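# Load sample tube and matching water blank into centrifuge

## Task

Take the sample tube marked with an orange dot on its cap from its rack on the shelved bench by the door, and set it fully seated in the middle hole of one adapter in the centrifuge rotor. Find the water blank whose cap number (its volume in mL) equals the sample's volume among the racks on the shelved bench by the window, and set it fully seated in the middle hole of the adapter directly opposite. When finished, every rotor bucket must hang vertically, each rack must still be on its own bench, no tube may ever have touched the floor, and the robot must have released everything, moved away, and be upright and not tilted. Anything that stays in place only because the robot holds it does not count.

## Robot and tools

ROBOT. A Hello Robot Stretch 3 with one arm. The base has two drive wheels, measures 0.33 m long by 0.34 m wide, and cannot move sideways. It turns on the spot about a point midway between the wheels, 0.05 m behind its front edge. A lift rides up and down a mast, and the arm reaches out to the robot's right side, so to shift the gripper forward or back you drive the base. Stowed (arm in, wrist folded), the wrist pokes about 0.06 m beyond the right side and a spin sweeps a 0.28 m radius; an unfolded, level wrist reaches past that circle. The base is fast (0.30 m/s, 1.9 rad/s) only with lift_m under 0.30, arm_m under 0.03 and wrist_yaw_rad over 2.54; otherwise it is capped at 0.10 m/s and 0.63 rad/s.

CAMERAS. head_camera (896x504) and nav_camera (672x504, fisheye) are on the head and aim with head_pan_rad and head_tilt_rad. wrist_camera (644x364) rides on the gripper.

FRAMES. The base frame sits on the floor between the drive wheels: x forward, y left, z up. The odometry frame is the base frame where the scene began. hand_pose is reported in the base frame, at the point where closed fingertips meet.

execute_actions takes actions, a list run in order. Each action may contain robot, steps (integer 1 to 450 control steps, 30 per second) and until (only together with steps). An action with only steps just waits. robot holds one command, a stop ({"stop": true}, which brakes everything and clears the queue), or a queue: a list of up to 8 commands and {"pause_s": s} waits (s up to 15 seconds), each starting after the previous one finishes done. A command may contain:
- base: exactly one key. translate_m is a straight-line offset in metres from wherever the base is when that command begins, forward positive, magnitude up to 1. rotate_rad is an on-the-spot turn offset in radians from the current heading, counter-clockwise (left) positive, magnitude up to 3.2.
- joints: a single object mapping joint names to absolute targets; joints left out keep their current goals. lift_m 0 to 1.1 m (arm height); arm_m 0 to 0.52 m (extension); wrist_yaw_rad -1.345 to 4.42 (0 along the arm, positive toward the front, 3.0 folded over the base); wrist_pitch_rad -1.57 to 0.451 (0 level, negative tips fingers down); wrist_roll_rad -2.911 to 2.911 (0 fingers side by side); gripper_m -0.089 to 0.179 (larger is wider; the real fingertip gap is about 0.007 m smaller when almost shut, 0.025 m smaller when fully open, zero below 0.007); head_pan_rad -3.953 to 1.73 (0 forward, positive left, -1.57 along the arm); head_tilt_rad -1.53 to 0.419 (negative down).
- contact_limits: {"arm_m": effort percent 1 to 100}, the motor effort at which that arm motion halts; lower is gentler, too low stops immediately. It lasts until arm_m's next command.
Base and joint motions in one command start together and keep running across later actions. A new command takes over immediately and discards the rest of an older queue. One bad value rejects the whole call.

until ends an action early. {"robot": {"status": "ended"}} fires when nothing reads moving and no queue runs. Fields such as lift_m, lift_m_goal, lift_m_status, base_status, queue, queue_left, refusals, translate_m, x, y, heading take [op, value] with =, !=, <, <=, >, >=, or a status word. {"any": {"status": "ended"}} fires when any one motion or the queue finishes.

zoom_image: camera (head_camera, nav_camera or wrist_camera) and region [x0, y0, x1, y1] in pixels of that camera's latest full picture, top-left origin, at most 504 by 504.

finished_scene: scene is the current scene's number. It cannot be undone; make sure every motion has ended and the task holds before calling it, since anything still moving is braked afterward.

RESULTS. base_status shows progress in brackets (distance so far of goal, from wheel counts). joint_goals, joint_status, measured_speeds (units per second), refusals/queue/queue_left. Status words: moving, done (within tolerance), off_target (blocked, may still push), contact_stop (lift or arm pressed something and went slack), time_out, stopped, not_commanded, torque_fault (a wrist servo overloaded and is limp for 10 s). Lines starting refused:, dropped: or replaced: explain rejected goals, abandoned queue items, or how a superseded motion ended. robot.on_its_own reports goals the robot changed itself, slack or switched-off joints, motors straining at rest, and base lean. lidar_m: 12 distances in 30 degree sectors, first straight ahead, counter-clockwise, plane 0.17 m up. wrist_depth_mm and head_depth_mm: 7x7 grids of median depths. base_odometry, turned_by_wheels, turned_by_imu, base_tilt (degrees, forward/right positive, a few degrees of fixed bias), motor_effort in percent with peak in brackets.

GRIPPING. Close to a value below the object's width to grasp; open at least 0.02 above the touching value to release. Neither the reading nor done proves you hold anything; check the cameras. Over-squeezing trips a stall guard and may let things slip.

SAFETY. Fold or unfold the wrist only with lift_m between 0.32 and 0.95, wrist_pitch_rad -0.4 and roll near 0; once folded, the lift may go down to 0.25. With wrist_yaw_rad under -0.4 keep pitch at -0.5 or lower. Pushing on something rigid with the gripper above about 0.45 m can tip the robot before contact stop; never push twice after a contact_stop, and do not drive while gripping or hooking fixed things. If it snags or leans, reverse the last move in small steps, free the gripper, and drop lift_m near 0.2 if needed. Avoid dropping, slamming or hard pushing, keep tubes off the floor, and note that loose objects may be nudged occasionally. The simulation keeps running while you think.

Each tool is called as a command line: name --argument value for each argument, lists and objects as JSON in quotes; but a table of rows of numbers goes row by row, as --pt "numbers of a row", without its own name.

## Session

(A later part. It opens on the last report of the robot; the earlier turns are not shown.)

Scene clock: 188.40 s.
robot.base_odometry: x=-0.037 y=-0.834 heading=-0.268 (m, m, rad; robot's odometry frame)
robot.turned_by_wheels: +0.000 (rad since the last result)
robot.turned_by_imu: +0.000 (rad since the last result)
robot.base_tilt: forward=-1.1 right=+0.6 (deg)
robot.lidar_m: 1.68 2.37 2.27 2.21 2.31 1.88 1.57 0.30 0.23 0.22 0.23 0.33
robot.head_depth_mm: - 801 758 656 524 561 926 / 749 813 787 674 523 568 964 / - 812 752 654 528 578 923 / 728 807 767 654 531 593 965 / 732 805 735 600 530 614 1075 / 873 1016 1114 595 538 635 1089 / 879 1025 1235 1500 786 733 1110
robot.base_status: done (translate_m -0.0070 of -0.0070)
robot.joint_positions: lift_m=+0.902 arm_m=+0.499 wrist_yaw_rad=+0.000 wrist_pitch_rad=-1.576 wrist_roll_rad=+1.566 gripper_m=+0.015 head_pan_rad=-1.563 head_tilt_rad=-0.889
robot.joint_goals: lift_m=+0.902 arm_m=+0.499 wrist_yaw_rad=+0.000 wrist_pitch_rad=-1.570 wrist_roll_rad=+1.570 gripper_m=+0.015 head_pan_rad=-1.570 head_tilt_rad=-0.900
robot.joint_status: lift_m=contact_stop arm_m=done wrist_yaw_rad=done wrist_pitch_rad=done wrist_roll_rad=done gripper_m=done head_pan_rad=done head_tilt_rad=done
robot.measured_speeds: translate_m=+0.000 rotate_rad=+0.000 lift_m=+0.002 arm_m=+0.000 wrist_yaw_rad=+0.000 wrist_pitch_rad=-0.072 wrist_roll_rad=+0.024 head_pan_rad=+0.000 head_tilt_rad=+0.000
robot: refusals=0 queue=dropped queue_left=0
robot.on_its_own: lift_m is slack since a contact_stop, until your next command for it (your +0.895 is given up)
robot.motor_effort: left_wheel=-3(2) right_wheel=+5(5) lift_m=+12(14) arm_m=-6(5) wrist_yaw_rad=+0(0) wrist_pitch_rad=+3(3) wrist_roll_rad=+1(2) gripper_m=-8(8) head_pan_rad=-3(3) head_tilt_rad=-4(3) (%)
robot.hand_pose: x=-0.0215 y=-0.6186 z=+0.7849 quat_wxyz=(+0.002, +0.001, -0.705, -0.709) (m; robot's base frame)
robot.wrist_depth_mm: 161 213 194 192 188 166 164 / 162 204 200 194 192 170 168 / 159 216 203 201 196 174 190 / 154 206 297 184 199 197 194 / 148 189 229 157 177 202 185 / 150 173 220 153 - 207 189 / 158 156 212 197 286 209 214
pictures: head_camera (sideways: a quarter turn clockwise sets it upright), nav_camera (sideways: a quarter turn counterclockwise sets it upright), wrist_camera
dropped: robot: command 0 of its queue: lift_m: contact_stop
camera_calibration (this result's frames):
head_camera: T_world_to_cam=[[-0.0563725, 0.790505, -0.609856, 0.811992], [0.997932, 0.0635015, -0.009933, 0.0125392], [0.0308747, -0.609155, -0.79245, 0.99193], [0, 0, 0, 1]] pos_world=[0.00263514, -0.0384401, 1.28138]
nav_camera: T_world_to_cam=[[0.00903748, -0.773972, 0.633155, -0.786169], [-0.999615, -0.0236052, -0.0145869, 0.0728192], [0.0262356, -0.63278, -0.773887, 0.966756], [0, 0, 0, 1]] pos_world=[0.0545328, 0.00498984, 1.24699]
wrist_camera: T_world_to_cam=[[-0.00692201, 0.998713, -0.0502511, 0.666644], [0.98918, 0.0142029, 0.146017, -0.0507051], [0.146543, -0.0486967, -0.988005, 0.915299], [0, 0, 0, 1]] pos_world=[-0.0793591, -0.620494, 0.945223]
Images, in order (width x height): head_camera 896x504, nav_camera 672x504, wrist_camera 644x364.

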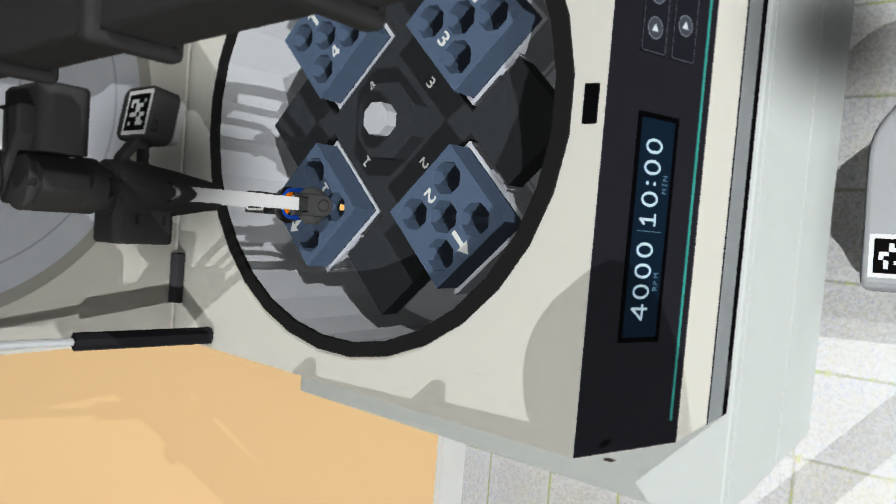

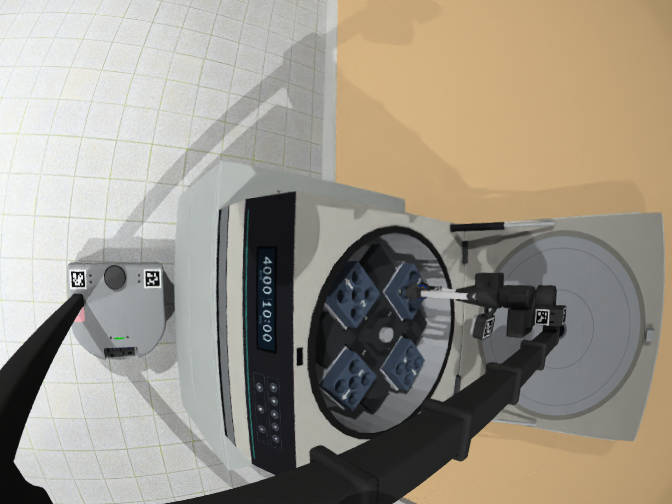

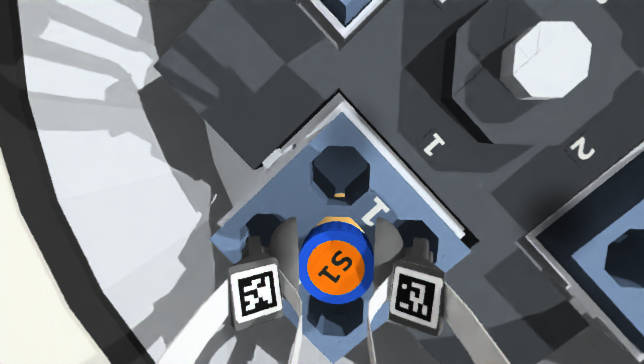

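Release, raise, close, press on cap.

execute_actions --actions '[{"robot":[{"joints":{"lift_m":0.906,"gripper_m":0.06}},{"pause_s":0.5},{"joints":{"lift_m":0.97}},{"joints":{"gripper_m":0.0}},{"joints":{"lift_m":0.90}}],"steps":450,"until":{"robot":{"status":"ended"}}},{"robot":{"joints":{"lift_m":1.0}},"steps":200,"until":{"robot":{"status":"ended"}}}]'

zoom_image --camera "head_camera" --region '[180,120,420,320]'

Scene clock: 197.63 s.
robot.base_odometry: x=-0.037 y=-0.834 heading=-0.267 (m, m, rad; robot's odometry frame)
robot.turned_by_wheels: +0.000 (rad since the last result)
robot.turned_by_imu: +0.005 (rad since the last result)
robot.base_tilt: forward=-1.2 right=+0.7 (deg)
robot.lidar_m: 1.68 2.38 2.27 2.21 2.31 1.78 1.57 0.30 0.23 0.22 0.23 0.33
robot.head_depth_mm: 710 791 755 654 523 560 923 / 743 810 788 673 522 567 964 / 752 809 748 651 527 577 922 / 741 806 763 654 530 595 968 / 734 805 729 593 532 615 1076 / 872 1014 1124 593 538 638 1095 / 882 1028 1238 1498 800 733 1107
robot.base_status: done (translate_m -0.0070 of -0.0070)
robot.joint_positions: lift_m=+0.999 arm_m=+0.499 wrist_yaw_rad=+0.000 wrist_pitch_rad=-1.568 wrist_roll_rad=+1.566 gripper_m=+0.000 head_pan_rad=-1.564 head_tilt_rad=-0.890
robot.joint_goals: lift_m=+1.000 arm_m=+0.499 wrist_yaw_rad=+0.000 wrist_pitch_rad=-1.570 wrist_roll_rad=+1.570 gripper_m=+0.000 head_pan_rad=-1.570 head_tilt_rad=-0.900
robot.joint_status: lift_m=done arm_m=done wrist_yaw_rad=done wrist_pitch_rad=done wrist_roll_rad=done gripper_m=done head_pan_rad=done head_tilt_rad=done
robot.measured_speeds: translate_m=+0.000 rotate_rad=+0.000 lift_m=+0.000 arm_m=+0.000 wrist_yaw_rad=+0.000 wrist_pitch_rad=+0.000 wrist_roll_rad=+0.000 head_pan_rad=+0.000 head_tilt_rad=+0.000
robot: refusals=0 queue=done queue_left=0
robot.motor_effort: left_wheel=+0(6) right_wheel=+1(18) lift_m=+31(35) arm_m=-3(5) wrist_yaw_rad=+0(0) wrist_pitch_rad=-1(4) wrist_roll_rad=+2(2) gripper_m=-2(78) head_pan_rad=-4(3) head_tilt_rad=-3(4) (%)
robot.hand_pose: x=-0.0215 y=-0.6206 z=+0.8819 quat_wxyz=(+0.002, +0.001, -0.708, -0.706) (m; robot's base frame)
robot.wrist_depth_mm: 230 230 332 283 275 271 253 / 235 235 292 287 280 259 275 / 234 240 334 291 290 280 276 / 235 244 328 273 290 289 260 / 235 250 286 277 297 298 267 / 237 256 253 - 306 352 299 / 237 262 258 261 302 310 272
pictures: head_camera (sideways: a quarter turn clockwise sets it upright), nav_camera (sideways: a quarter turn counterclockwise sets it upright), wrist_camera
replaced: robot.lift_m: its motion had ended contact_stop
camera_calibration (this result's frames):
head_camera: T_world_to_cam=[[-0.0561597, 0.79122, -0.608947, 0.810806], [0.99795, 0.0632378, -0.00986867, 0.0124554], [0.0307002, -0.608253, -0.793149, 0.99284], [0, 0, 0, 1]] pos_world=[0.00262437, -0.0384156, 1.28133]
nav_camera: T_world_to_cam=[[0.00882943, -0.774701, 0.632266, -0.785008], [-0.999622, -0.0233129, -0.0146053, 0.0728433], [0.0260547, -0.631898, -0.774614, 0.967702], [0, 0, 0, 1]] pos_world=[0.0545337, 0.00503956, 1.24699]
wrist_camera: T_world_to_cam=[[-0.0069237, 0.998265, -0.0584784, 0.680509], [0.98918, 0.0154071, 0.145894, -0.0639717], [0.146541, -0.0568355, -0.98757, 1.00552], [0, 0, 0, 1]] pos_world=[-0.0793592, -0.621193, 1.04215]
Images, in order (width x height): head_camera 896x504, nav_camera 672x504, wrist_camera 644x364.

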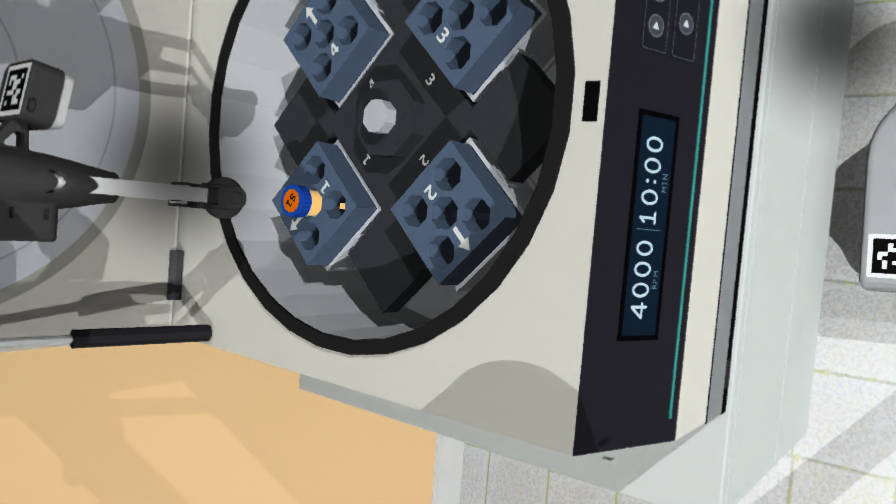

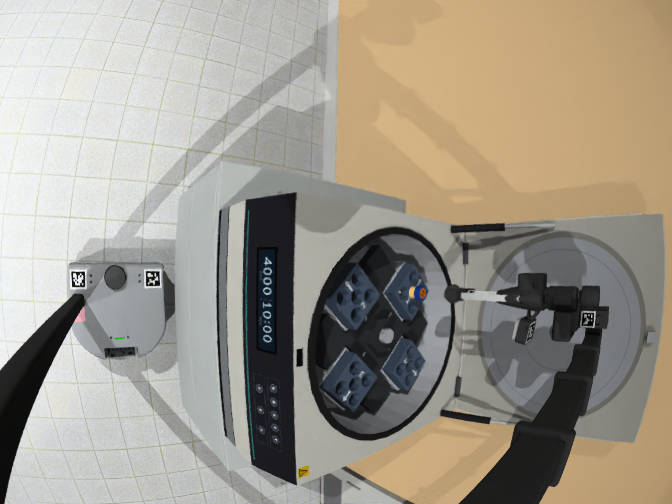

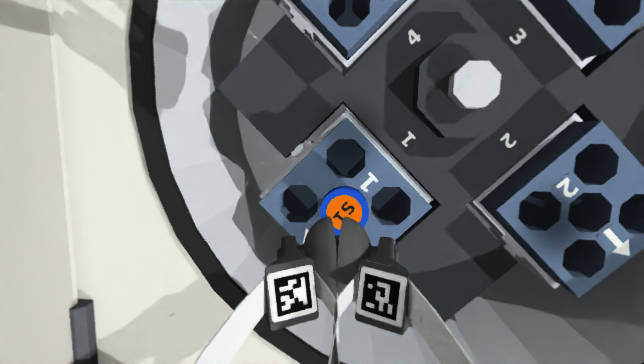

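Region (180, 120, 420, 320) of head_camera's 896x504 image, scaled by 2.100, with more detail than that image has.

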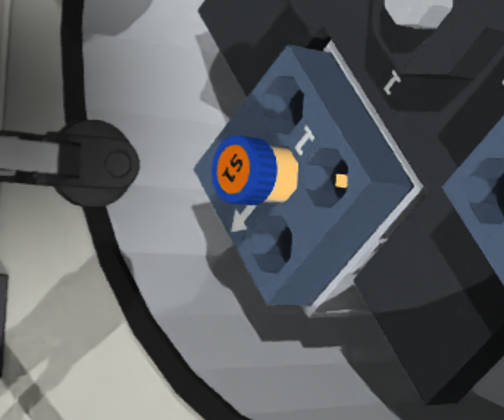

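execute_actions --actions '[{"robot":{"joints":{"lift_m":0.87}},"steps":200,"until":{"robot":{"status":"ended"}}},{"steps":15}]'

Scene clock: 202.77 s.
robot.base_odometry: x=-0.037 y=-0.834 heading=-0.267 (m, m, rad; robot's odometry frame)
robot.turned_by_wheels: +0.000 (rad since the last result)
robot.turned_by_imu: +0.009 (rad since the last result)
robot.base_tilt: forward=-1.2 right=+0.7 (deg)
robot.lidar_m: 1.68 2.36 2.27 2.21 2.32 2.00 1.57 0.30 0.23 0.22 0.23 0.33
robot.head_depth_mm: 718 798 753 659 523 557 916 / 726 814 785 672 521 567 957 / - 807 747 653 527 579 918 / 717 808 781 651 530 597 971 / 731 803 724 592 532 618 1078 / 872 1019 1129 605 538 641 1091 / 882 1031 1246 1495 812 736 1106
robot.base_status: done (translate_m -0.0070 of -0.0070)
robot.joint_positions: lift_m=+0.930 arm_m=+0.499 wrist_yaw_rad=+0.000 wrist_pitch_rad=-1.535 wrist_roll_rad=+1.566 gripper_m=+0.000 head_pan_rad=-1.564 head_tilt_rad=-0.890
robot.joint_goals: lift_m=+0.930 arm_m=+0.499 wrist_yaw_rad=+0.000 wrist_pitch_rad=-1.570 wrist_roll_rad=+1.570 gripper_m=+0.000 head_pan_rad=-1.570 head_tilt_rad=-0.900
robot.joint_status: lift_m=contact_stop arm_m=done wrist_yaw_rad=done wrist_pitch_rad=done wrist_roll_rad=done gripper_m=done head_pan_rad=done head_tilt_rad=done
robot.measured_speeds: translate_m=+0.001 rotate_rad=+0.002 lift_m=+0.000 arm_m=+0.000 wrist_yaw_rad=+0.000 wrist_pitch_rad=+0.000 wrist_roll_rad=+0.000 head_pan_rad=+0.000 head_tilt_rad=+0.000
robot: refusals=0 queue=dropped queue_left=0
robot.on_its_own: lift_m is slack since a contact_stop, until your next command for it (your +0.870 is given up)
robot.motor_effort: left_wheel=+1(9) right_wheel=-4(37) lift_m=+21(33) arm_m=-4(4) wrist_yaw_rad=+1(0) wrist_pitch_rad=-13(16) wrist_roll_rad=+2(2) gripper_m=-5(6) head_pan_rad=-3(4) head_tilt_rad=-3(3) (%)
robot.hand_pose: x=-0.0215 y=-0.6292 z=+0.8119 quat_wxyz=(+0.002, +0.001, -0.720, -0.694) (m; robot's base frame)
robot.wrist_depth_mm: 167 193 223 218 211 188 183 / 174 195 253 221 215 192 188 / 177 189 315 226 217 215 208 / 182 181 258 206 194 220 208 / 187 183 235 200 206 224 202 / 191 186 199 - 234 229 221 / 196 191 188 241 275 236 269
pictures: head_camera (sideways: a quarter turn clockwise sets it upright), nav_camera (sideways: a quarter turn counterclockwise sets it upright), wrist_camera
camera_calibration (this result's frames):
head_camera: T_world_to_cam=[[-0.0557568, 0.791257, -0.608936, 0.810789], [0.997982, 0.0627297, -0.0098679, 0.0124542], [0.0303904, -0.608258, -0.793158, 0.992853], [0, 0, 0, 1]] pos_world=[0.00260481, -0.0384135, 1.28133]
nav_camera: T_world_to_cam=[[0.00843496, -0.774714, 0.632255, -0.784992], [-0.999633, -0.0228036, -0.0146055, 0.0728436], [0.0257328, -0.6319, -0.774623, 0.967715], [0, 0, 0, 1]] pos_world=[0.0545363, 0.00501564, 1.24699]
wrist_camera: T_world_to_cam=[[-0.00683067, 0.995762, -0.0917091, 0.710369], [0.989183, 0.020167, 0.145293, -0.050156], [0.146527, -0.0897246, -0.985129, 0.913302], [0, 0, 0, 1]] pos_world=[-0.0793578, -0.624402, 0.972155]
Images, in order (width x height): head_camera 896x504, nav_camera 672x504, wrist_camera 644x364.

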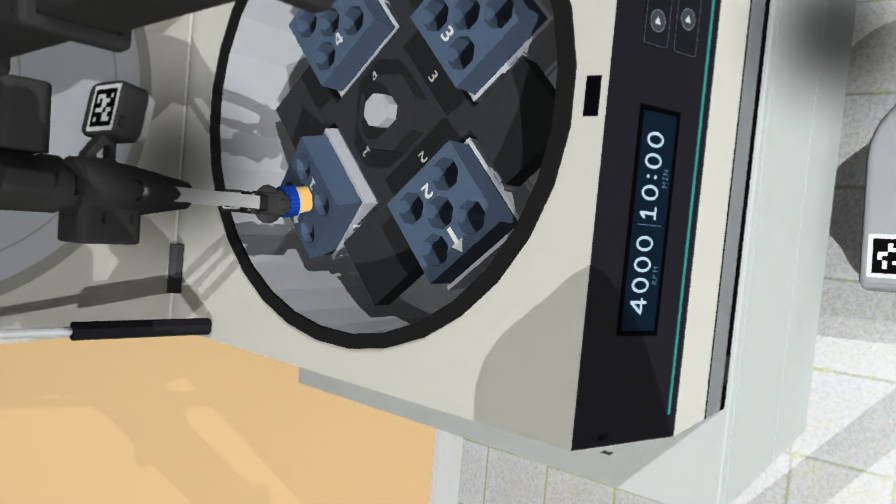

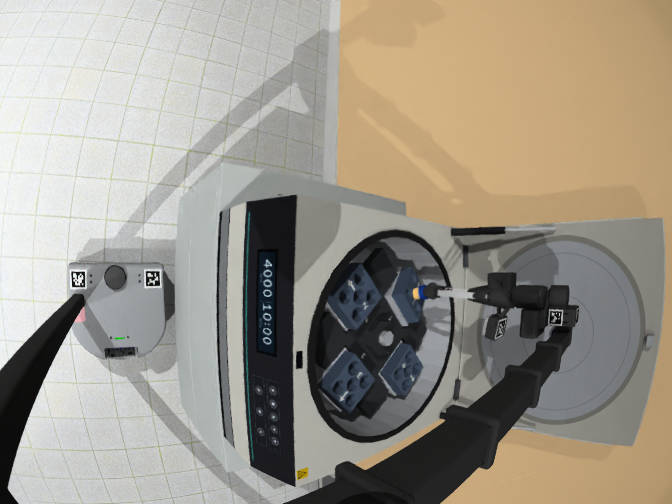

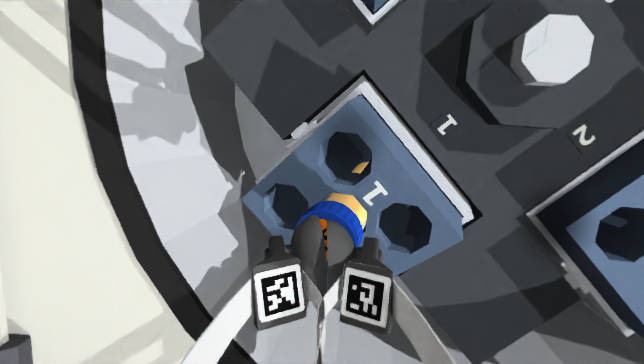

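execute_actions --actions '[{"robot":[{"joints":{"lift_m":1.1}},{"joints":{"arm_m":0,"gripper_m":0.08,"head_tilt_rad":-0.6},"base":{"translate_m":1.0}},{"base":{"translate_m":0.36}},{"base":{"rotate_rad":1.571}},{"base":{"translate_m":0.9}}],"steps":450,"until":{"robot":{"status":"ended"}}},{"steps":450,"until":{"robot":{"status":"ended"}}}]'

Scene clock: 244.03 s.
robot.base_odometry: x=+1.469 y=-0.483 heading=+1.303 (m, m, rad; robot's odometry frame)
robot.turned_by_wheels: +1.571 (rad since the last result)
robot.turned_by_imu: +1.585 (rad since the last result)
robot.base_tilt: forward=-1.8 right=-1.2 (deg)
robot.lidar_m: 2.03 1.62 2.10 2.91 1.46 1.55 1.73 0.61 1.01 0.98 1.04 0.94
robot.head_depth_mm: - - - - - - - / - - - - - - - / 884 1006 - - - - - / 891 998 1110 893 755 - - / 938 1015 1125 891 753 - - / 947 1024 1128 884 707 592 1183 / 953 1035 1119 882 707 589 1178
robot.base_status: moving (translate_m +0.7369 of +0.9000)
robot.joint_positions: lift_m=+1.098 arm_m=+0.000 wrist_yaw_rad=+0.000 wrist_pitch_rad=-1.563 wrist_roll_rad=+1.566 gripper_m=+0.080 head_pan_rad=-1.564 head_tilt_rad=-0.606
robot.joint_goals: lift_m=+1.100 arm_m=+0.000 wrist_yaw_rad=+0.000 wrist_pitch_rad=-1.570 wrist_roll_rad=+1.570 gripper_m=+0.080 head_pan_rad=-1.570 head_tilt_rad=-0.600
robot.joint_status: lift_m=done arm_m=done wrist_yaw_rad=done wrist_pitch_rad=done wrist_roll_rad=done gripper_m=done head_pan_rad=done head_tilt_rad=done
robot.measured_speeds: translate_m=+0.100 rotate_rad=+0.000 lift_m=+0.000 arm_m=+0.000 wrist_yaw_rad=+0.000 wrist_pitch_rad=+0.000 wrist_roll_rad=+0.000 head_pan_rad=+0.000 head_tilt_rad=+0.000
robot: refusals=0 queue=running queue_left=0
robot.motor_effort: left_wheel=-1(6) right_wheel=+5(11) lift_m=+31(36) arm_m=-5(5) wrist_yaw_rad=+0(1) wrist_pitch_rad=-3(14) wrist_roll_rad=+2(2) gripper_m=+0(80) head_pan_rad=-3(4) head_tilt_rad=+2(15) (%)
robot.hand_pose: x=-0.0215 y=-0.1231 z=+0.9803 quat_wxyz=(+0.002, +0.001, -0.710, -0.704) (m; robot's base frame)
robot.wrist_depth_mm: 378 370 - - - - - / 382 381 - - - - - / 333 385 - - - - - / 335 392 - - - - - / 417 406 - - - - - / 425 416 - - - - - / 435 427 - - - - -
pictures: head_camera (sideways: a quarter turn clockwise sets it upright), nav_camera (sideways: a quarter turn counterclockwise sets it upright), wrist_camera
camera_calibration (this result's frames):
head_camera: T_world_to_cam=[[-0.0543899, 0.588602, -0.806591, 1.06837], [0.998016, 0.0577065, -0.0251873, 0.0324046], [0.0317203, -0.806361, -0.590573, 0.72936], [0, 0, 0, 1]] pos_world=[0.00263271, -0.0425874, 1.29329]
nav_camera: T_world_to_cam=[[0.00702873, -0.566194, 0.824242, -1.0352], [-0.99961, -0.0262514, -0.00950861, 0.0662124], [0.0270213, -0.823854, -0.566158, 0.696558], [0, 0, 0, 1]] pos_world=[0.0546408, -0.0105236, 1.24825]
wrist_camera: T_world_to_cam=[[-0.00727344, 0.997945, -0.0636696, 0.194644], [0.989175, 0.0165123, 0.145811, -0.0857775], [0.146562, -0.0619198, -0.987262, 1.13011], [0, 0, 0, 1]] pos_world=[-0.079367, -0.122851, 1.14062]
Images, in order (width x height): head_camera 896x504, nav_camera 672x504, wrist_camera 644x364.

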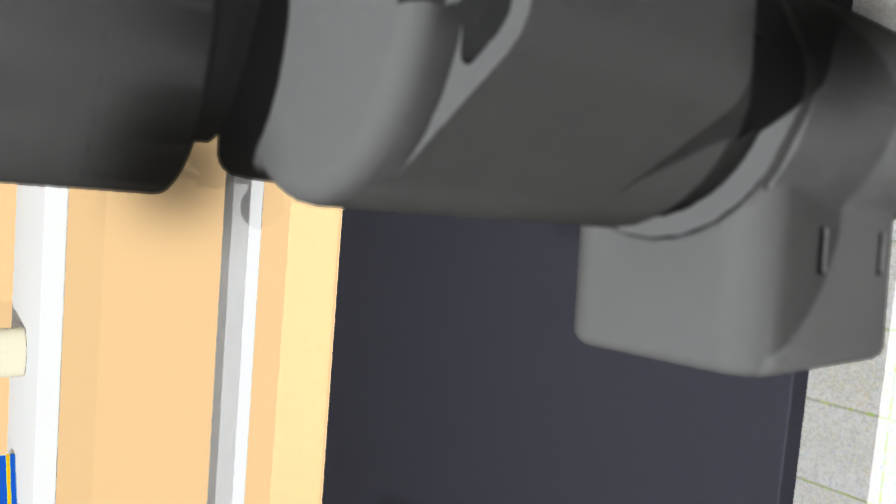

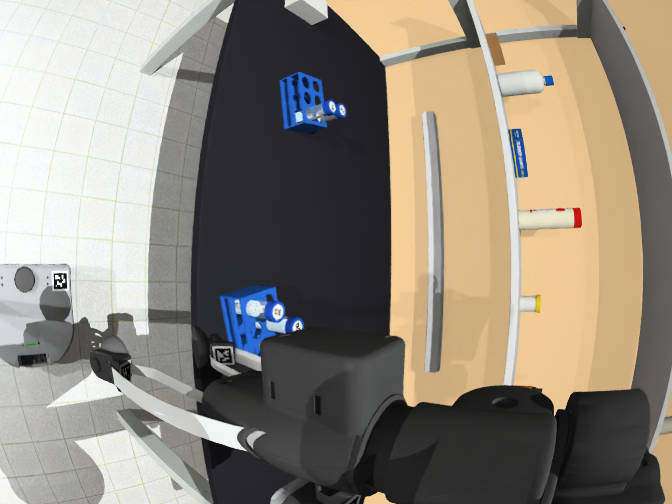

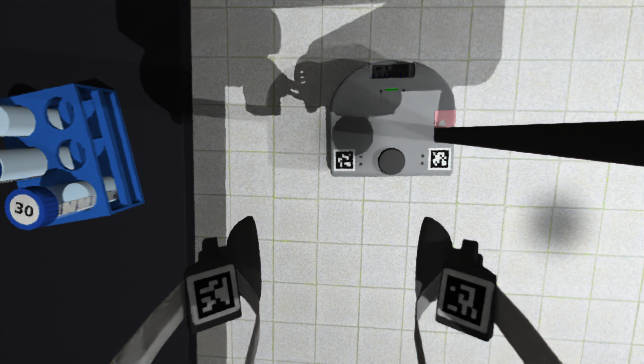

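execute_actions --actions '[{"robot":{"base":{"translate_m":-0.2},"joints":{"arm_m":0.22,"head_tilt_rad":-0.9}},"steps":450,"until":{"robot":{"status":"ended"}}}]'

Scene clock: 249.63 s.
robot.base_odometry: x=+1.459 y=-0.518 heading=+1.303 (m, m, rad; robot's odometry frame)
robot.turned_by_wheels: +0.000 (rad since the last result)
robot.turned_by_imu: +0.001 (rad since the last result)
robot.base_tilt: forward=-1.2 right=+0.6 (deg)
robot.lidar_m: 2.06 1.66 2.16 2.94 1.44 1.55 1.69 0.58 1.01 0.98 1.04 0.97
robot.head_depth_mm: - 917 766 654 594 1255 1129 / 1011 908 763 641 592 1257 1129 / - 884 742 606 592 1253 1146 / 1023 905 759 576 602 1247 1147 / 1014 907 758 651 601 1246 1128 / 1019 901 755 649 1331 1248 1118 / 1015 897 751 647 1329 1244 1120
robot.base_status: done (translate_m -0.2000 of -0.2000)
robot.joint_positions: lift_m=+1.098 arm_m=+0.220 wrist_yaw_rad=+0.000 wrist_pitch_rad=-1.563 wrist_roll_rad=+1.566 gripper_m=+0.080 head_pan_rad=-1.564 head_tilt_rad=-0.889
robot.joint_goals: lift_m=+1.100 arm_m=+0.220 wrist_yaw_rad=+0.000 wrist_pitch_rad=-1.570 wrist_roll_rad=+1.570 gripper_m=+0.080 head_pan_rad=-1.570 head_tilt_rad=-0.900
robot.joint_status: lift_m=done arm_m=done wrist_yaw_rad=done wrist_pitch_rad=done wrist_roll_rad=done gripper_m=done head_pan_rad=done head_tilt_rad=done
robot.measured_speeds: translate_m=+0.000 rotate_rad=+0.000 lift_m=+0.000 arm_m=+0.000 wrist_yaw_rad=+0.000 wrist_pitch_rad=+0.000 wrist_roll_rad=+0.000 head_pan_rad=+0.000 head_tilt_rad=+0.000
robot: refusals=0 queue=done queue_left=0
robot.motor_effort: left_wheel=-2(7) right_wheel=+2(5) lift_m=+31(31) arm_m=+4(4) wrist_yaw_rad=+0(0) wrist_pitch_rad=-3(3) wrist_roll_rad=+2(2) gripper_m=+0(0) head_pan_rad=-2(3) head_tilt_rad=-4(17) (%)
robot.hand_pose: x=-0.0215 y=-0.3423 z=+0.9803 quat_wxyz=(+0.002, +0.001, -0.710, -0.704) (m; robot's base frame)
robot.wrist_depth_mm: 380 371 364 358 - - - / 386 381 375 366 - - - / 397 387 377 373 - - - / 403 398 323 374 - - - / 415 407 390 331 - - - / 422 418 - 398 - - - / 437 427 416 412 - - -
pictures: head_camera (sideways: a quarter turn clockwise sets it upright), nav_camera (sideways: a quarter turn counterclockwise sets it upright), wrist_camera
camera_calibration (this result's frames):
head_camera: T_world_to_cam=[[-0.0557515, 0.790486, -0.609938, 0.812094], [0.997982, 0.0627171, -0.00993876, 0.0125464], [0.030397, -0.609261, -0.792387, 0.991851], [0, 0, 0, 1]] pos_world=[0.00260498, -0.0384395, 1.28138]
nav_camera: T_world_to_cam=[[0.00842948, -0.773914, 0.633235, -0.786268], [-0.999633, -0.022822, -0.0145852, 0.0728172], [0.0257394, -0.63288, -0.773822, 0.966674], [0, 0, 0, 1]] pos_world=[0.0545367, 0.00494618, 1.24699]
wrist_camera: T_world_to_cam=[[-0.00704572, 0.997946, -0.0636696, 0.413417], [0.989178, 0.0162866, 0.145811, -0.08224], [0.146548, -0.0619533, -0.987262, 1.11653], [0, 0, 0, 1]] pos_world=[-0.0793619, -0.342056, 1.14062]
Images, in order (width x height): head_camera 896x504, nav_camera 672x504, wrist_camera 644x364.

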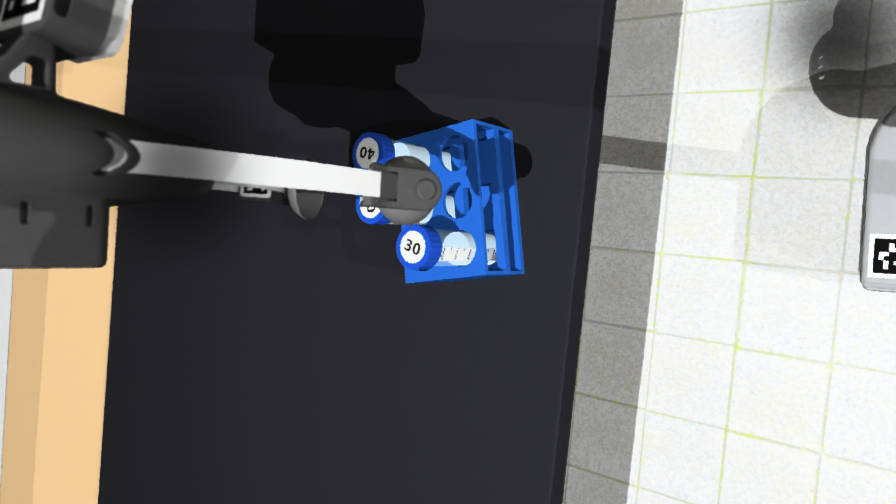

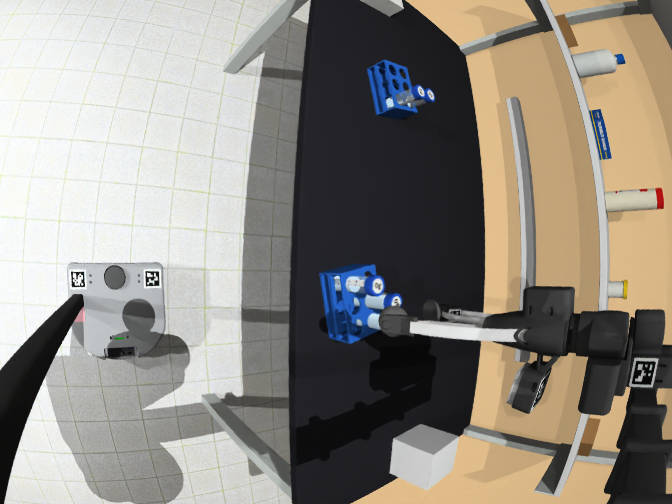

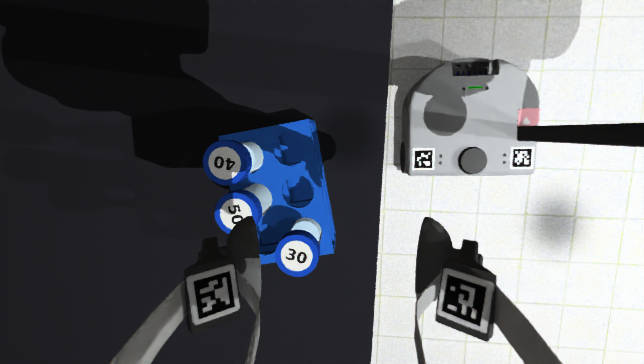

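zoom_image --camera "nav_camera" --region '[310,50,450,350]'

zoom_image --camera "head_camera" --region '[340,110,540,290]'

Region (310, 50, 450, 350) of nav_camera's 672x504 image, scaled by 1.680, with more detail than that image has; it fills the left 235 columns of this view, and the rest is white.

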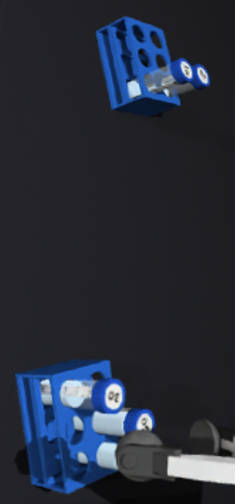

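Region (340, 110, 540, 290) of head_camera's 896x504 image, scaled by 2.520, with more detail than that image has; it fills the top 454 rows of this view, and the rest is white.

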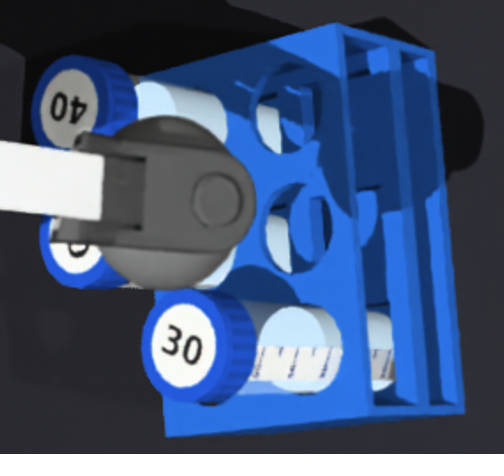

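execute_actions --actions '[{"robot":[{"joints":{"arm_m":0.30,"wrist_roll_rad":1.22,"gripper_m":0.07}},{"joints":{"lift_m":1.03}}],"steps":450,"until":{"robot":{"status":"ended"}}}]'

Scene clock: 267.40 s.
robot.base_odometry: x=+1.459 y=-0.518 heading=+1.303 (m, m, rad; robot's odometry frame)
robot.turned_by_wheels: +0.000 (rad since the last result)
robot.turned_by_imu: +0.001 (rad since the last result)
robot.base_tilt: forward=-1.3 right=+0.6 (deg)
robot.lidar_m: 2.06 1.66 2.16 2.94 1.44 1.55 1.69 0.58 1.01 0.98 1.03 0.97
robot.head_depth_mm: 959 914 765 655 582 1254 1134 / - 913 763 641 594 1252 1128 / - - 745 590 593 1250 1145 / 979 895 759 577 603 1255 1139 / 1014 905 757 650 602 1244 1124 / 1020 903 757 649 1322 1245 1121 / 1017 903 754 648 1332 1243 1122
robot.base_status: done (translate_m -0.2000 of -0.2000)
robot.joint_positions: lift_m=+1.031 arm_m=+0.300 wrist_yaw_rad=+0.000 wrist_pitch_rad=-1.563 wrist_roll_rad=+1.226 gripper_m=+0.070 head_pan_rad=-1.564 head_tilt_rad=-0.889
robot.joint_goals: lift_m=+1.030 arm_m=+0.300 wrist_yaw_rad=+0.000 wrist_pitch_rad=-1.570 wrist_roll_rad=+1.220 gripper_m=+0.070 head_pan_rad=-1.570 head_tilt_rad=-0.900
robot.joint_status: lift_m=done arm_m=done wrist_yaw_rad=done wrist_pitch_rad=done wrist_roll_rad=done gripper_m=done head_pan_rad=done head_tilt_rad=done
robot.measured_speeds: translate_m=+0.000 rotate_rad=+0.000 lift_m=+0.000 arm_m=+0.000 wrist_yaw_rad=+0.000 wrist_pitch_rad=+0.000 wrist_roll_rad=+0.000 head_pan_rad=+0.000 head_tilt_rad=+0.000
robot: refusals=0 queue=done queue_left=0
robot.motor_effort: left_wheel=-2(1) right_wheel=+3(2) lift_m=+12(30) arm_m=+5(5) wrist_yaw_rad=+0(0) wrist_pitch_rad=-3(3) wrist_roll_rad=-3(1) gripper_m=+0(47) head_pan_rad=-4(3) head_tilt_rad=-4(3) (%)
robot.hand_pose: x=-0.0216 y=-0.4223 z=+0.9128 quat_wxyz=(+0.122, +0.120, -0.699, -0.694) (m; robot's base frame)
robot.wrist_depth_mm: 310 307 299 294 290 285 987 / 317 314 306 302 295 292 990 / 325 320 312 306 298 299 - / 333 324 319 253 300 303 - / 340 334 326 197 308 - - / 345 339 - 293 208 - - / 353 349 342 336 331 - -
pictures: head_camera (sideways: a quarter turn clockwise sets it upright), nav_camera (sideways: a quarter turn counterclockwise sets it upright), wrist_camera
camera_calibration (this result's frames):
head_camera: T_world_to_cam=[[-0.0557515, 0.790486, -0.609937, 0.812093], [0.997982, 0.0627171, -0.00993873, 0.0125464], [0.030397, -0.60926, -0.792387, 0.991852], [0, 0, 0, 1]] pos_world=[0.00260498, -0.0384395, 1.28138]
nav_camera: T_world_to_cam=[[0.00842948, -0.773914, 0.633235, -0.786268], [-0.999633, -0.022822, -0.0145852, 0.0728172], [0.0257394, -0.632879, -0.773823, 0.966674], [0, 0, 0, 1]] pos_world=[0.0545367, 0.00494621, 1.24699]
wrist_camera: T_world_to_cam=[[-0.339342, 0.938561, -0.0628438, 0.45596], [0.927578, 0.344979, 0.143484, 0.0685592], [0.156349, -0.00960216, -0.987655, 1.06762], [0, 0, 0, 1]] pos_world=[-0.0757881, -0.441347, 1.07326]
Images, in order (width x height): head_camera 896x504, nav_camera 672x504, wrist_camera 644x364.

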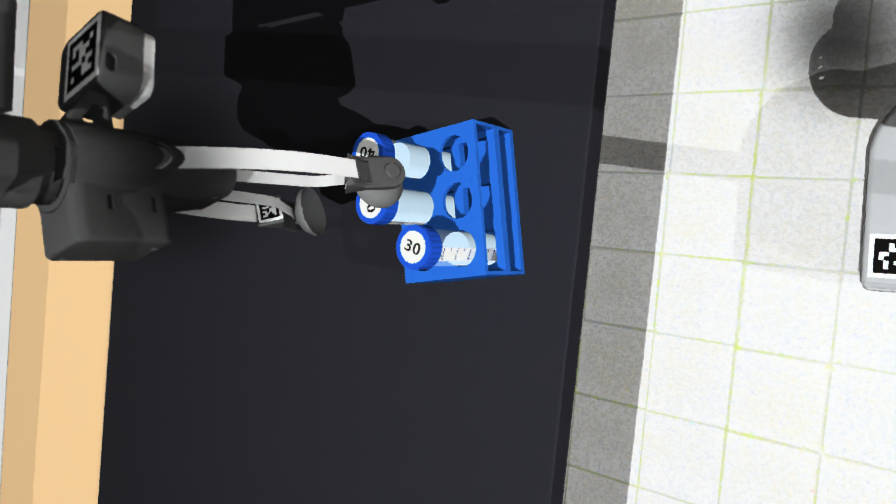

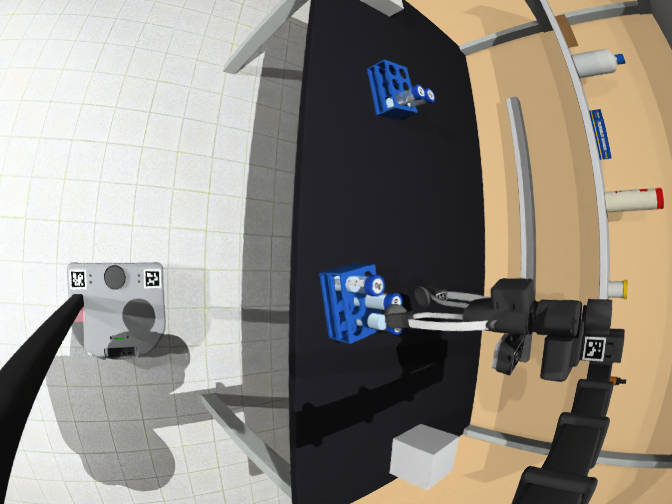

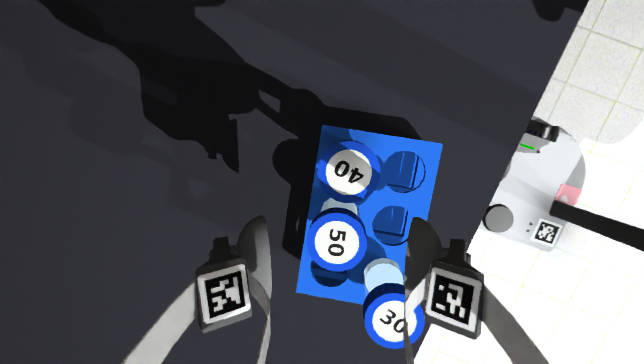

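execute_actions --actions '[{"robot":[{"joints":{"wrist_roll_rad":1.15,"gripper_m":0.058}},{"joints":{"lift_m":0.992}},{"joints":{"gripper_m":0.015}},{"pause_s":0.5},{"joints":{"lift_m":1.1}}],"steps":450,"until":{"robot":{"status":"ended"}}}]'

Scene clock: 275.80 s.
robot.base_odometry: x=+1.459 y=-0.518 heading=+1.303 (m, m, rad; robot's odometry frame)
robot.turned_by_wheels: +0.000 (rad since the last result)
robot.turned_by_imu: +0.001 (rad since the last result)
robot.base_tilt: forward=-1.0 right=+0.8 (deg)
robot.lidar_m: 2.06 1.66 2.16 2.94 1.43 1.55 1.69 0.58 1.01 0.98 1.04 0.97
robot.head_depth_mm: 987 916 763 653 584 1254 1128 / 995 912 759 641 594 1253 1127 / - - 531 607 593 1253 1138 / 1015 909 760 578 601 1254 1142 / 1013 904 758 650 601 1246 1125 / 1018 905 756 649 1336 1248 1121 / 1013 902 755 647 1323 1239 1122
robot.base_status: done (translate_m -0.2000 of -0.2000)
robot.joint_positions: lift_m=+1.098 arm_m=+0.300 wrist_yaw_rad=+0.000 wrist_pitch_rad=-1.563 wrist_roll_rad=+1.157 gripper_m=+0.015 head_pan_rad=-1.564 head_tilt_rad=-0.889
robot.joint_goals: lift_m=+1.100 arm_m=+0.300 wrist_yaw_rad=+0.000 wrist_pitch_rad=-1.570 wrist_roll_rad=+1.150 gripper_m=+0.015 head_pan_rad=-1.570 head_tilt_rad=-0.900
robot.joint_status: lift_m=done arm_m=done wrist_yaw_rad=done wrist_pitch_rad=done wrist_roll_rad=done gripper_m=done head_pan_rad=done head_tilt_rad=done
robot.measured_speeds: translate_m=+0.000 rotate_rad=+0.000 lift_m=+0.000 arm_m=+0.000 wrist_yaw_rad=+0.000 wrist_pitch_rad=+0.000 wrist_roll_rad=+0.000 head_pan_rad=+0.000 head_tilt_rad=+0.000
robot: refusals=0 queue=done queue_left=0
robot.motor_effort: left_wheel=-2(2) right_wheel=+3(2) lift_m=+32(32) arm_m=+4(5) wrist_yaw_rad=+0(0) wrist_pitch_rad=-3(3) wrist_roll_rad=-3(4) gripper_m=-7(81) head_pan_rad=-3(3) head_tilt_rad=-4(3) (%)
robot.hand_pose: x=-0.0216 y=-0.4223 z=+0.9803 quat_wxyz=(+0.146, +0.145, -0.694, -0.690) (m; robot's base frame)
robot.wrist_depth_mm: 379 374 366 359 354 349 - / 386 382 374 367 362 357 - / 396 385 380 373 366 365 - / 405 395 390 378 371 - - / 414 406 397 166 383 - - / 422 411 404 159 - - - / 432 420 415 407 - - -
pictures: head_camera (sideways: a quarter turn clockwise sets it upright), nav_camera (sideways: a quarter turn counterclockwise sets it upright), wrist_camera
camera_calibration (this result's frames):
head_camera: T_world_to_cam=[[-0.0557516, 0.790486, -0.609937, 0.812093], [0.997982, 0.0627172, -0.00993873, 0.0125464], [0.0303971, -0.60926, -0.792387, 0.991852], [0, 0, 0, 1]] pos_world=[0.00260498, -0.0384395, 1.28138]
nav_camera: T_world_to_cam=[[0.00842957, -0.773914, 0.633235, -0.786268], [-0.999633, -0.0228221, -0.0145852, 0.0728172], [0.0257394, -0.632879, -0.773823, 0.966674], [0, 0, 0, 1]] pos_world=[0.0545367, 0.00494621, 1.24699]
wrist_camera: T_world_to_cam=[[-0.403986, 0.912624, -0.0625513, 0.44756], [0.901341, 0.408798, 0.143068, 0.0856765], [0.156138, 0.00141728, -0.987734, 1.139], [0, 0, 0, 1]] pos_world=[-0.0742564, -0.445092, 1.14077]
Images, in order (width x height): head_camera 896x504, nav_camera 672x504, wrist_camera 644x364.

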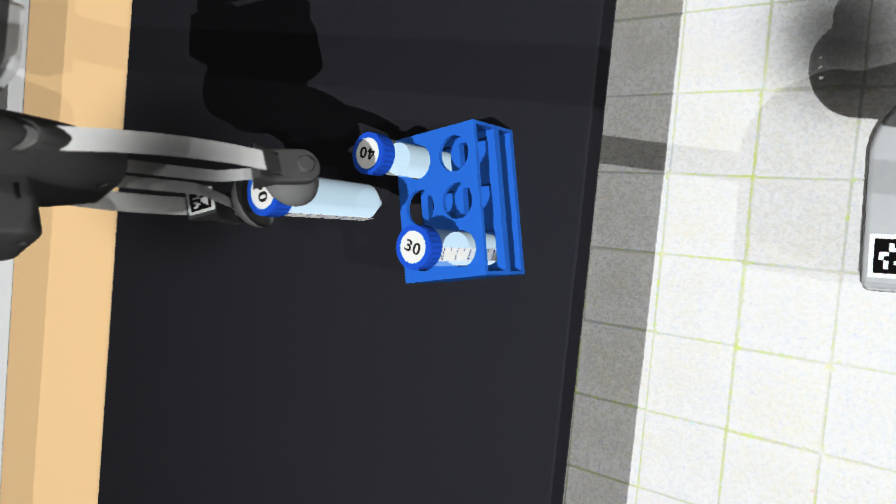

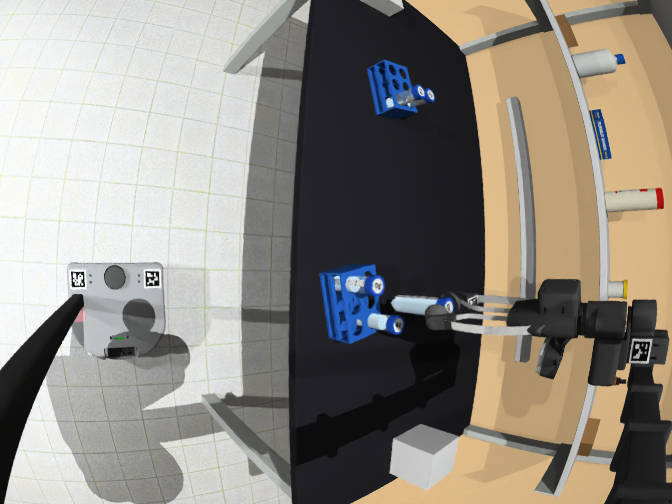

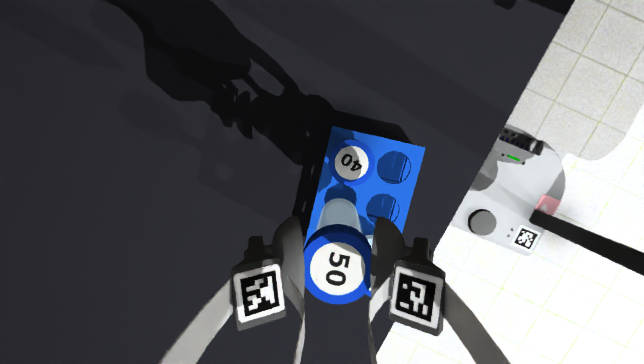

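execute_actions --actions '[{"robot":[{"joints":{"arm_m":0,"wrist_roll_rad":1.57}},{"base":{"translate_m":-0.6}},{"base":{"rotate_rad":-1.56}},{"base":{"translate_m":-1.0},"joints":{"head_pan_rad":-2.3,"head_tilt_rad":-0.7}}],"steps":450,"until":{"robot":{"status":"ended"}}},{"steps":450,"until":{"robot":{"status":"ended"}}}]'

Scene clock: 306.80 s.
robot.base_odometry: x=+0.334 y=-0.843 heading=-0.256 (m, m, rad; robot's odometry frame)
robot.turned_by_wheels: -1.560 (rad since the last result)
robot.turned_by_imu: -1.565 (rad since the last result)
robot.base_tilt: forward=-1.2 right=+0.8 (deg)
robot.lidar_m: 1.31 2.07 2.05 2.11 2.21 2.08 1.94 0.44 0.34 0.34 1.10 1.56
robot.head_depth_mm: 1401 1610 1718 793 949 1317 1192 / 1301 1487 959 744 806 1089 1195 / 1204 - - 718 726 891 1150 / 973 - - 792 - 769 1028 / 910 - - - - 744 845 / - - - - - 775 772 / - - - - - - -
robot.base_status: done (translate_m -1.0000 of -1.0000)
robot.joint_positions: lift_m=+1.098 arm_m=+0.000 wrist_yaw_rad=+0.000 wrist_pitch_rad=-1.563 wrist_roll_rad=+1.564 gripper_m=+0.015 head_pan_rad=-2.293 head_tilt_rad=-0.705
robot.joint_goals: lift_m=+1.100 arm_m=+0.000 wrist_yaw_rad=+0.000 wrist_pitch_rad=-1.570 wrist_roll_rad=+1.570 gripper_m=+0.015 head_pan_rad=-2.300 head_tilt_rad=-0.700
robot.joint_status: lift_m=done arm_m=done wrist_yaw_rad=done wrist_pitch_rad=done wrist_roll_rad=done gripper_m=done head_pan_rad=done head_tilt_rad=done
robot.measured_speeds: translate_m=+0.000 rotate_rad=+0.000 lift_m=+0.000 arm_m=+0.000 wrist_yaw_rad=+0.000 wrist_pitch_rad=+0.000 wrist_roll_rad=+0.000 head_pan_rad=+0.000 head_tilt_rad=+0.000
robot: refusals=0 queue=done queue_left=0
robot.motor_effort: left_wheel=+2(7) right_wheel=-1(6) lift_m=+32(32) arm_m=-5(6) wrist_yaw_rad=+0(0) wrist_pitch_rad=-3(3) wrist_roll_rad=+3(5) gripper_m=-7(7) head_pan_rad=-4(35) head_tilt_rad=+2(12) (%)
robot.hand_pose: x=-0.0215 y=-0.1230 z=+0.9803 quat_wxyz=(+0.003, +0.002, -0.710, -0.705) (m; robot's base frame)
robot.wrist_depth_mm: 413 407 577 - - - - / 612 593 595 - - - - / 983 - 916 - - - - / - - - - - - - / - - - 167 - - - / - - - 158 - - - / - - - - - - -
pictures: head_camera (sideways: a quarter turn clockwise sets it upright), nav_camera (sideways: a quarter turn counterclockwise sets it upright), wrist_camera
camera_calibration (this result's frames):
head_camera: T_world_to_cam=[[0.402229, 0.533032, -0.744371, 0.98448], [0.784431, -0.619893, -0.0200193, 0.0269764], [-0.472101, -0.575855, -0.667466, 0.832458], [0, 0, 0, 1]] pos_world=[-0.0241432, -0.0286615, 1.289]
nav_camera: T_world_to_cam=[[-0.423866, -0.48617, 0.764184, -0.95428], [-0.762506, 0.64688, -0.0113937, 0.0672188], [-0.488796, -0.587524, -0.644898, 0.802138], [0, 0, 0, 1]] pos_world=[0.03885, -0.0361489, 1.24731]
wrist_camera: T_world_to_cam=[[-0.00928637, 0.99794, -0.0634773, 0.194359], [0.989142, 0.0184785, 0.145799, -0.0855244], [0.146672, -0.0614341, -0.987276, 1.13018], [0, 0, 0, 1]] pos_world=[-0.0793649, -0.122947, 1.1406]
Images, in order (width x height): head_camera 896x504, nav_camera 672x504, wrist_camera 644x364.

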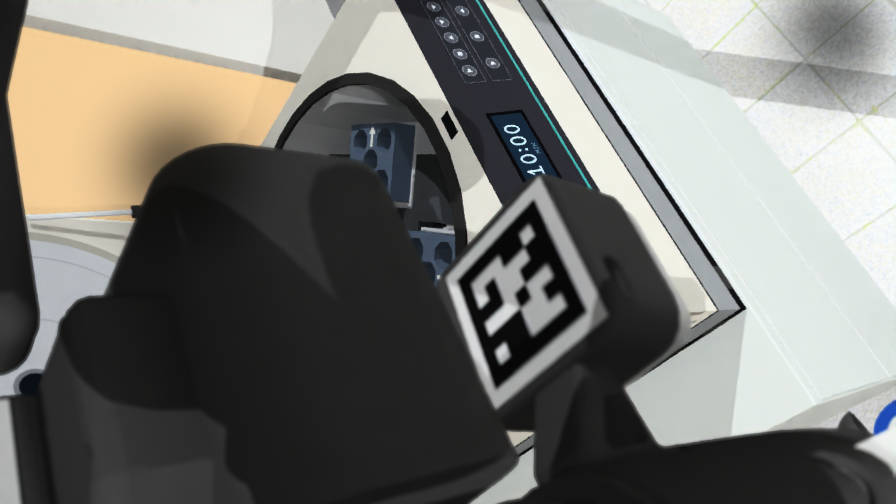

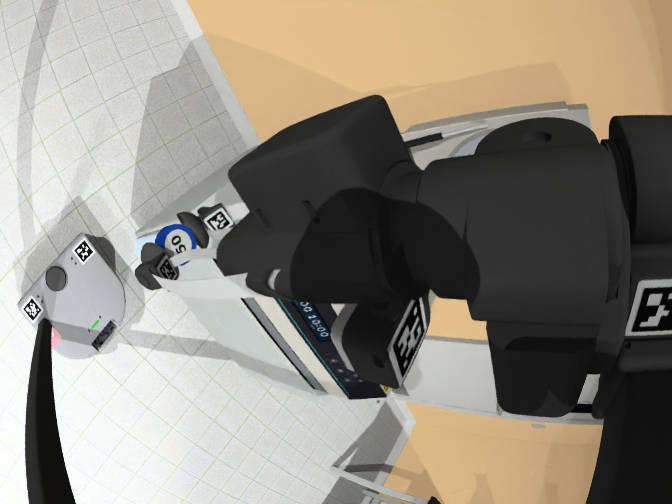

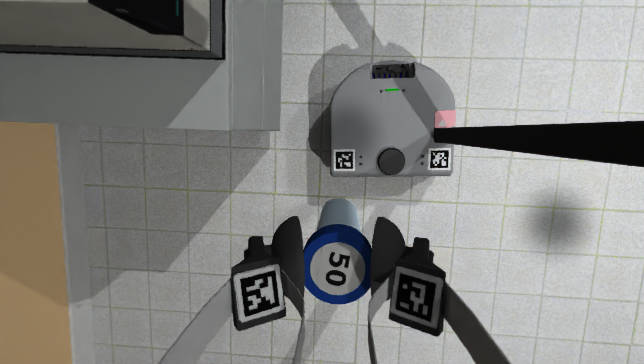

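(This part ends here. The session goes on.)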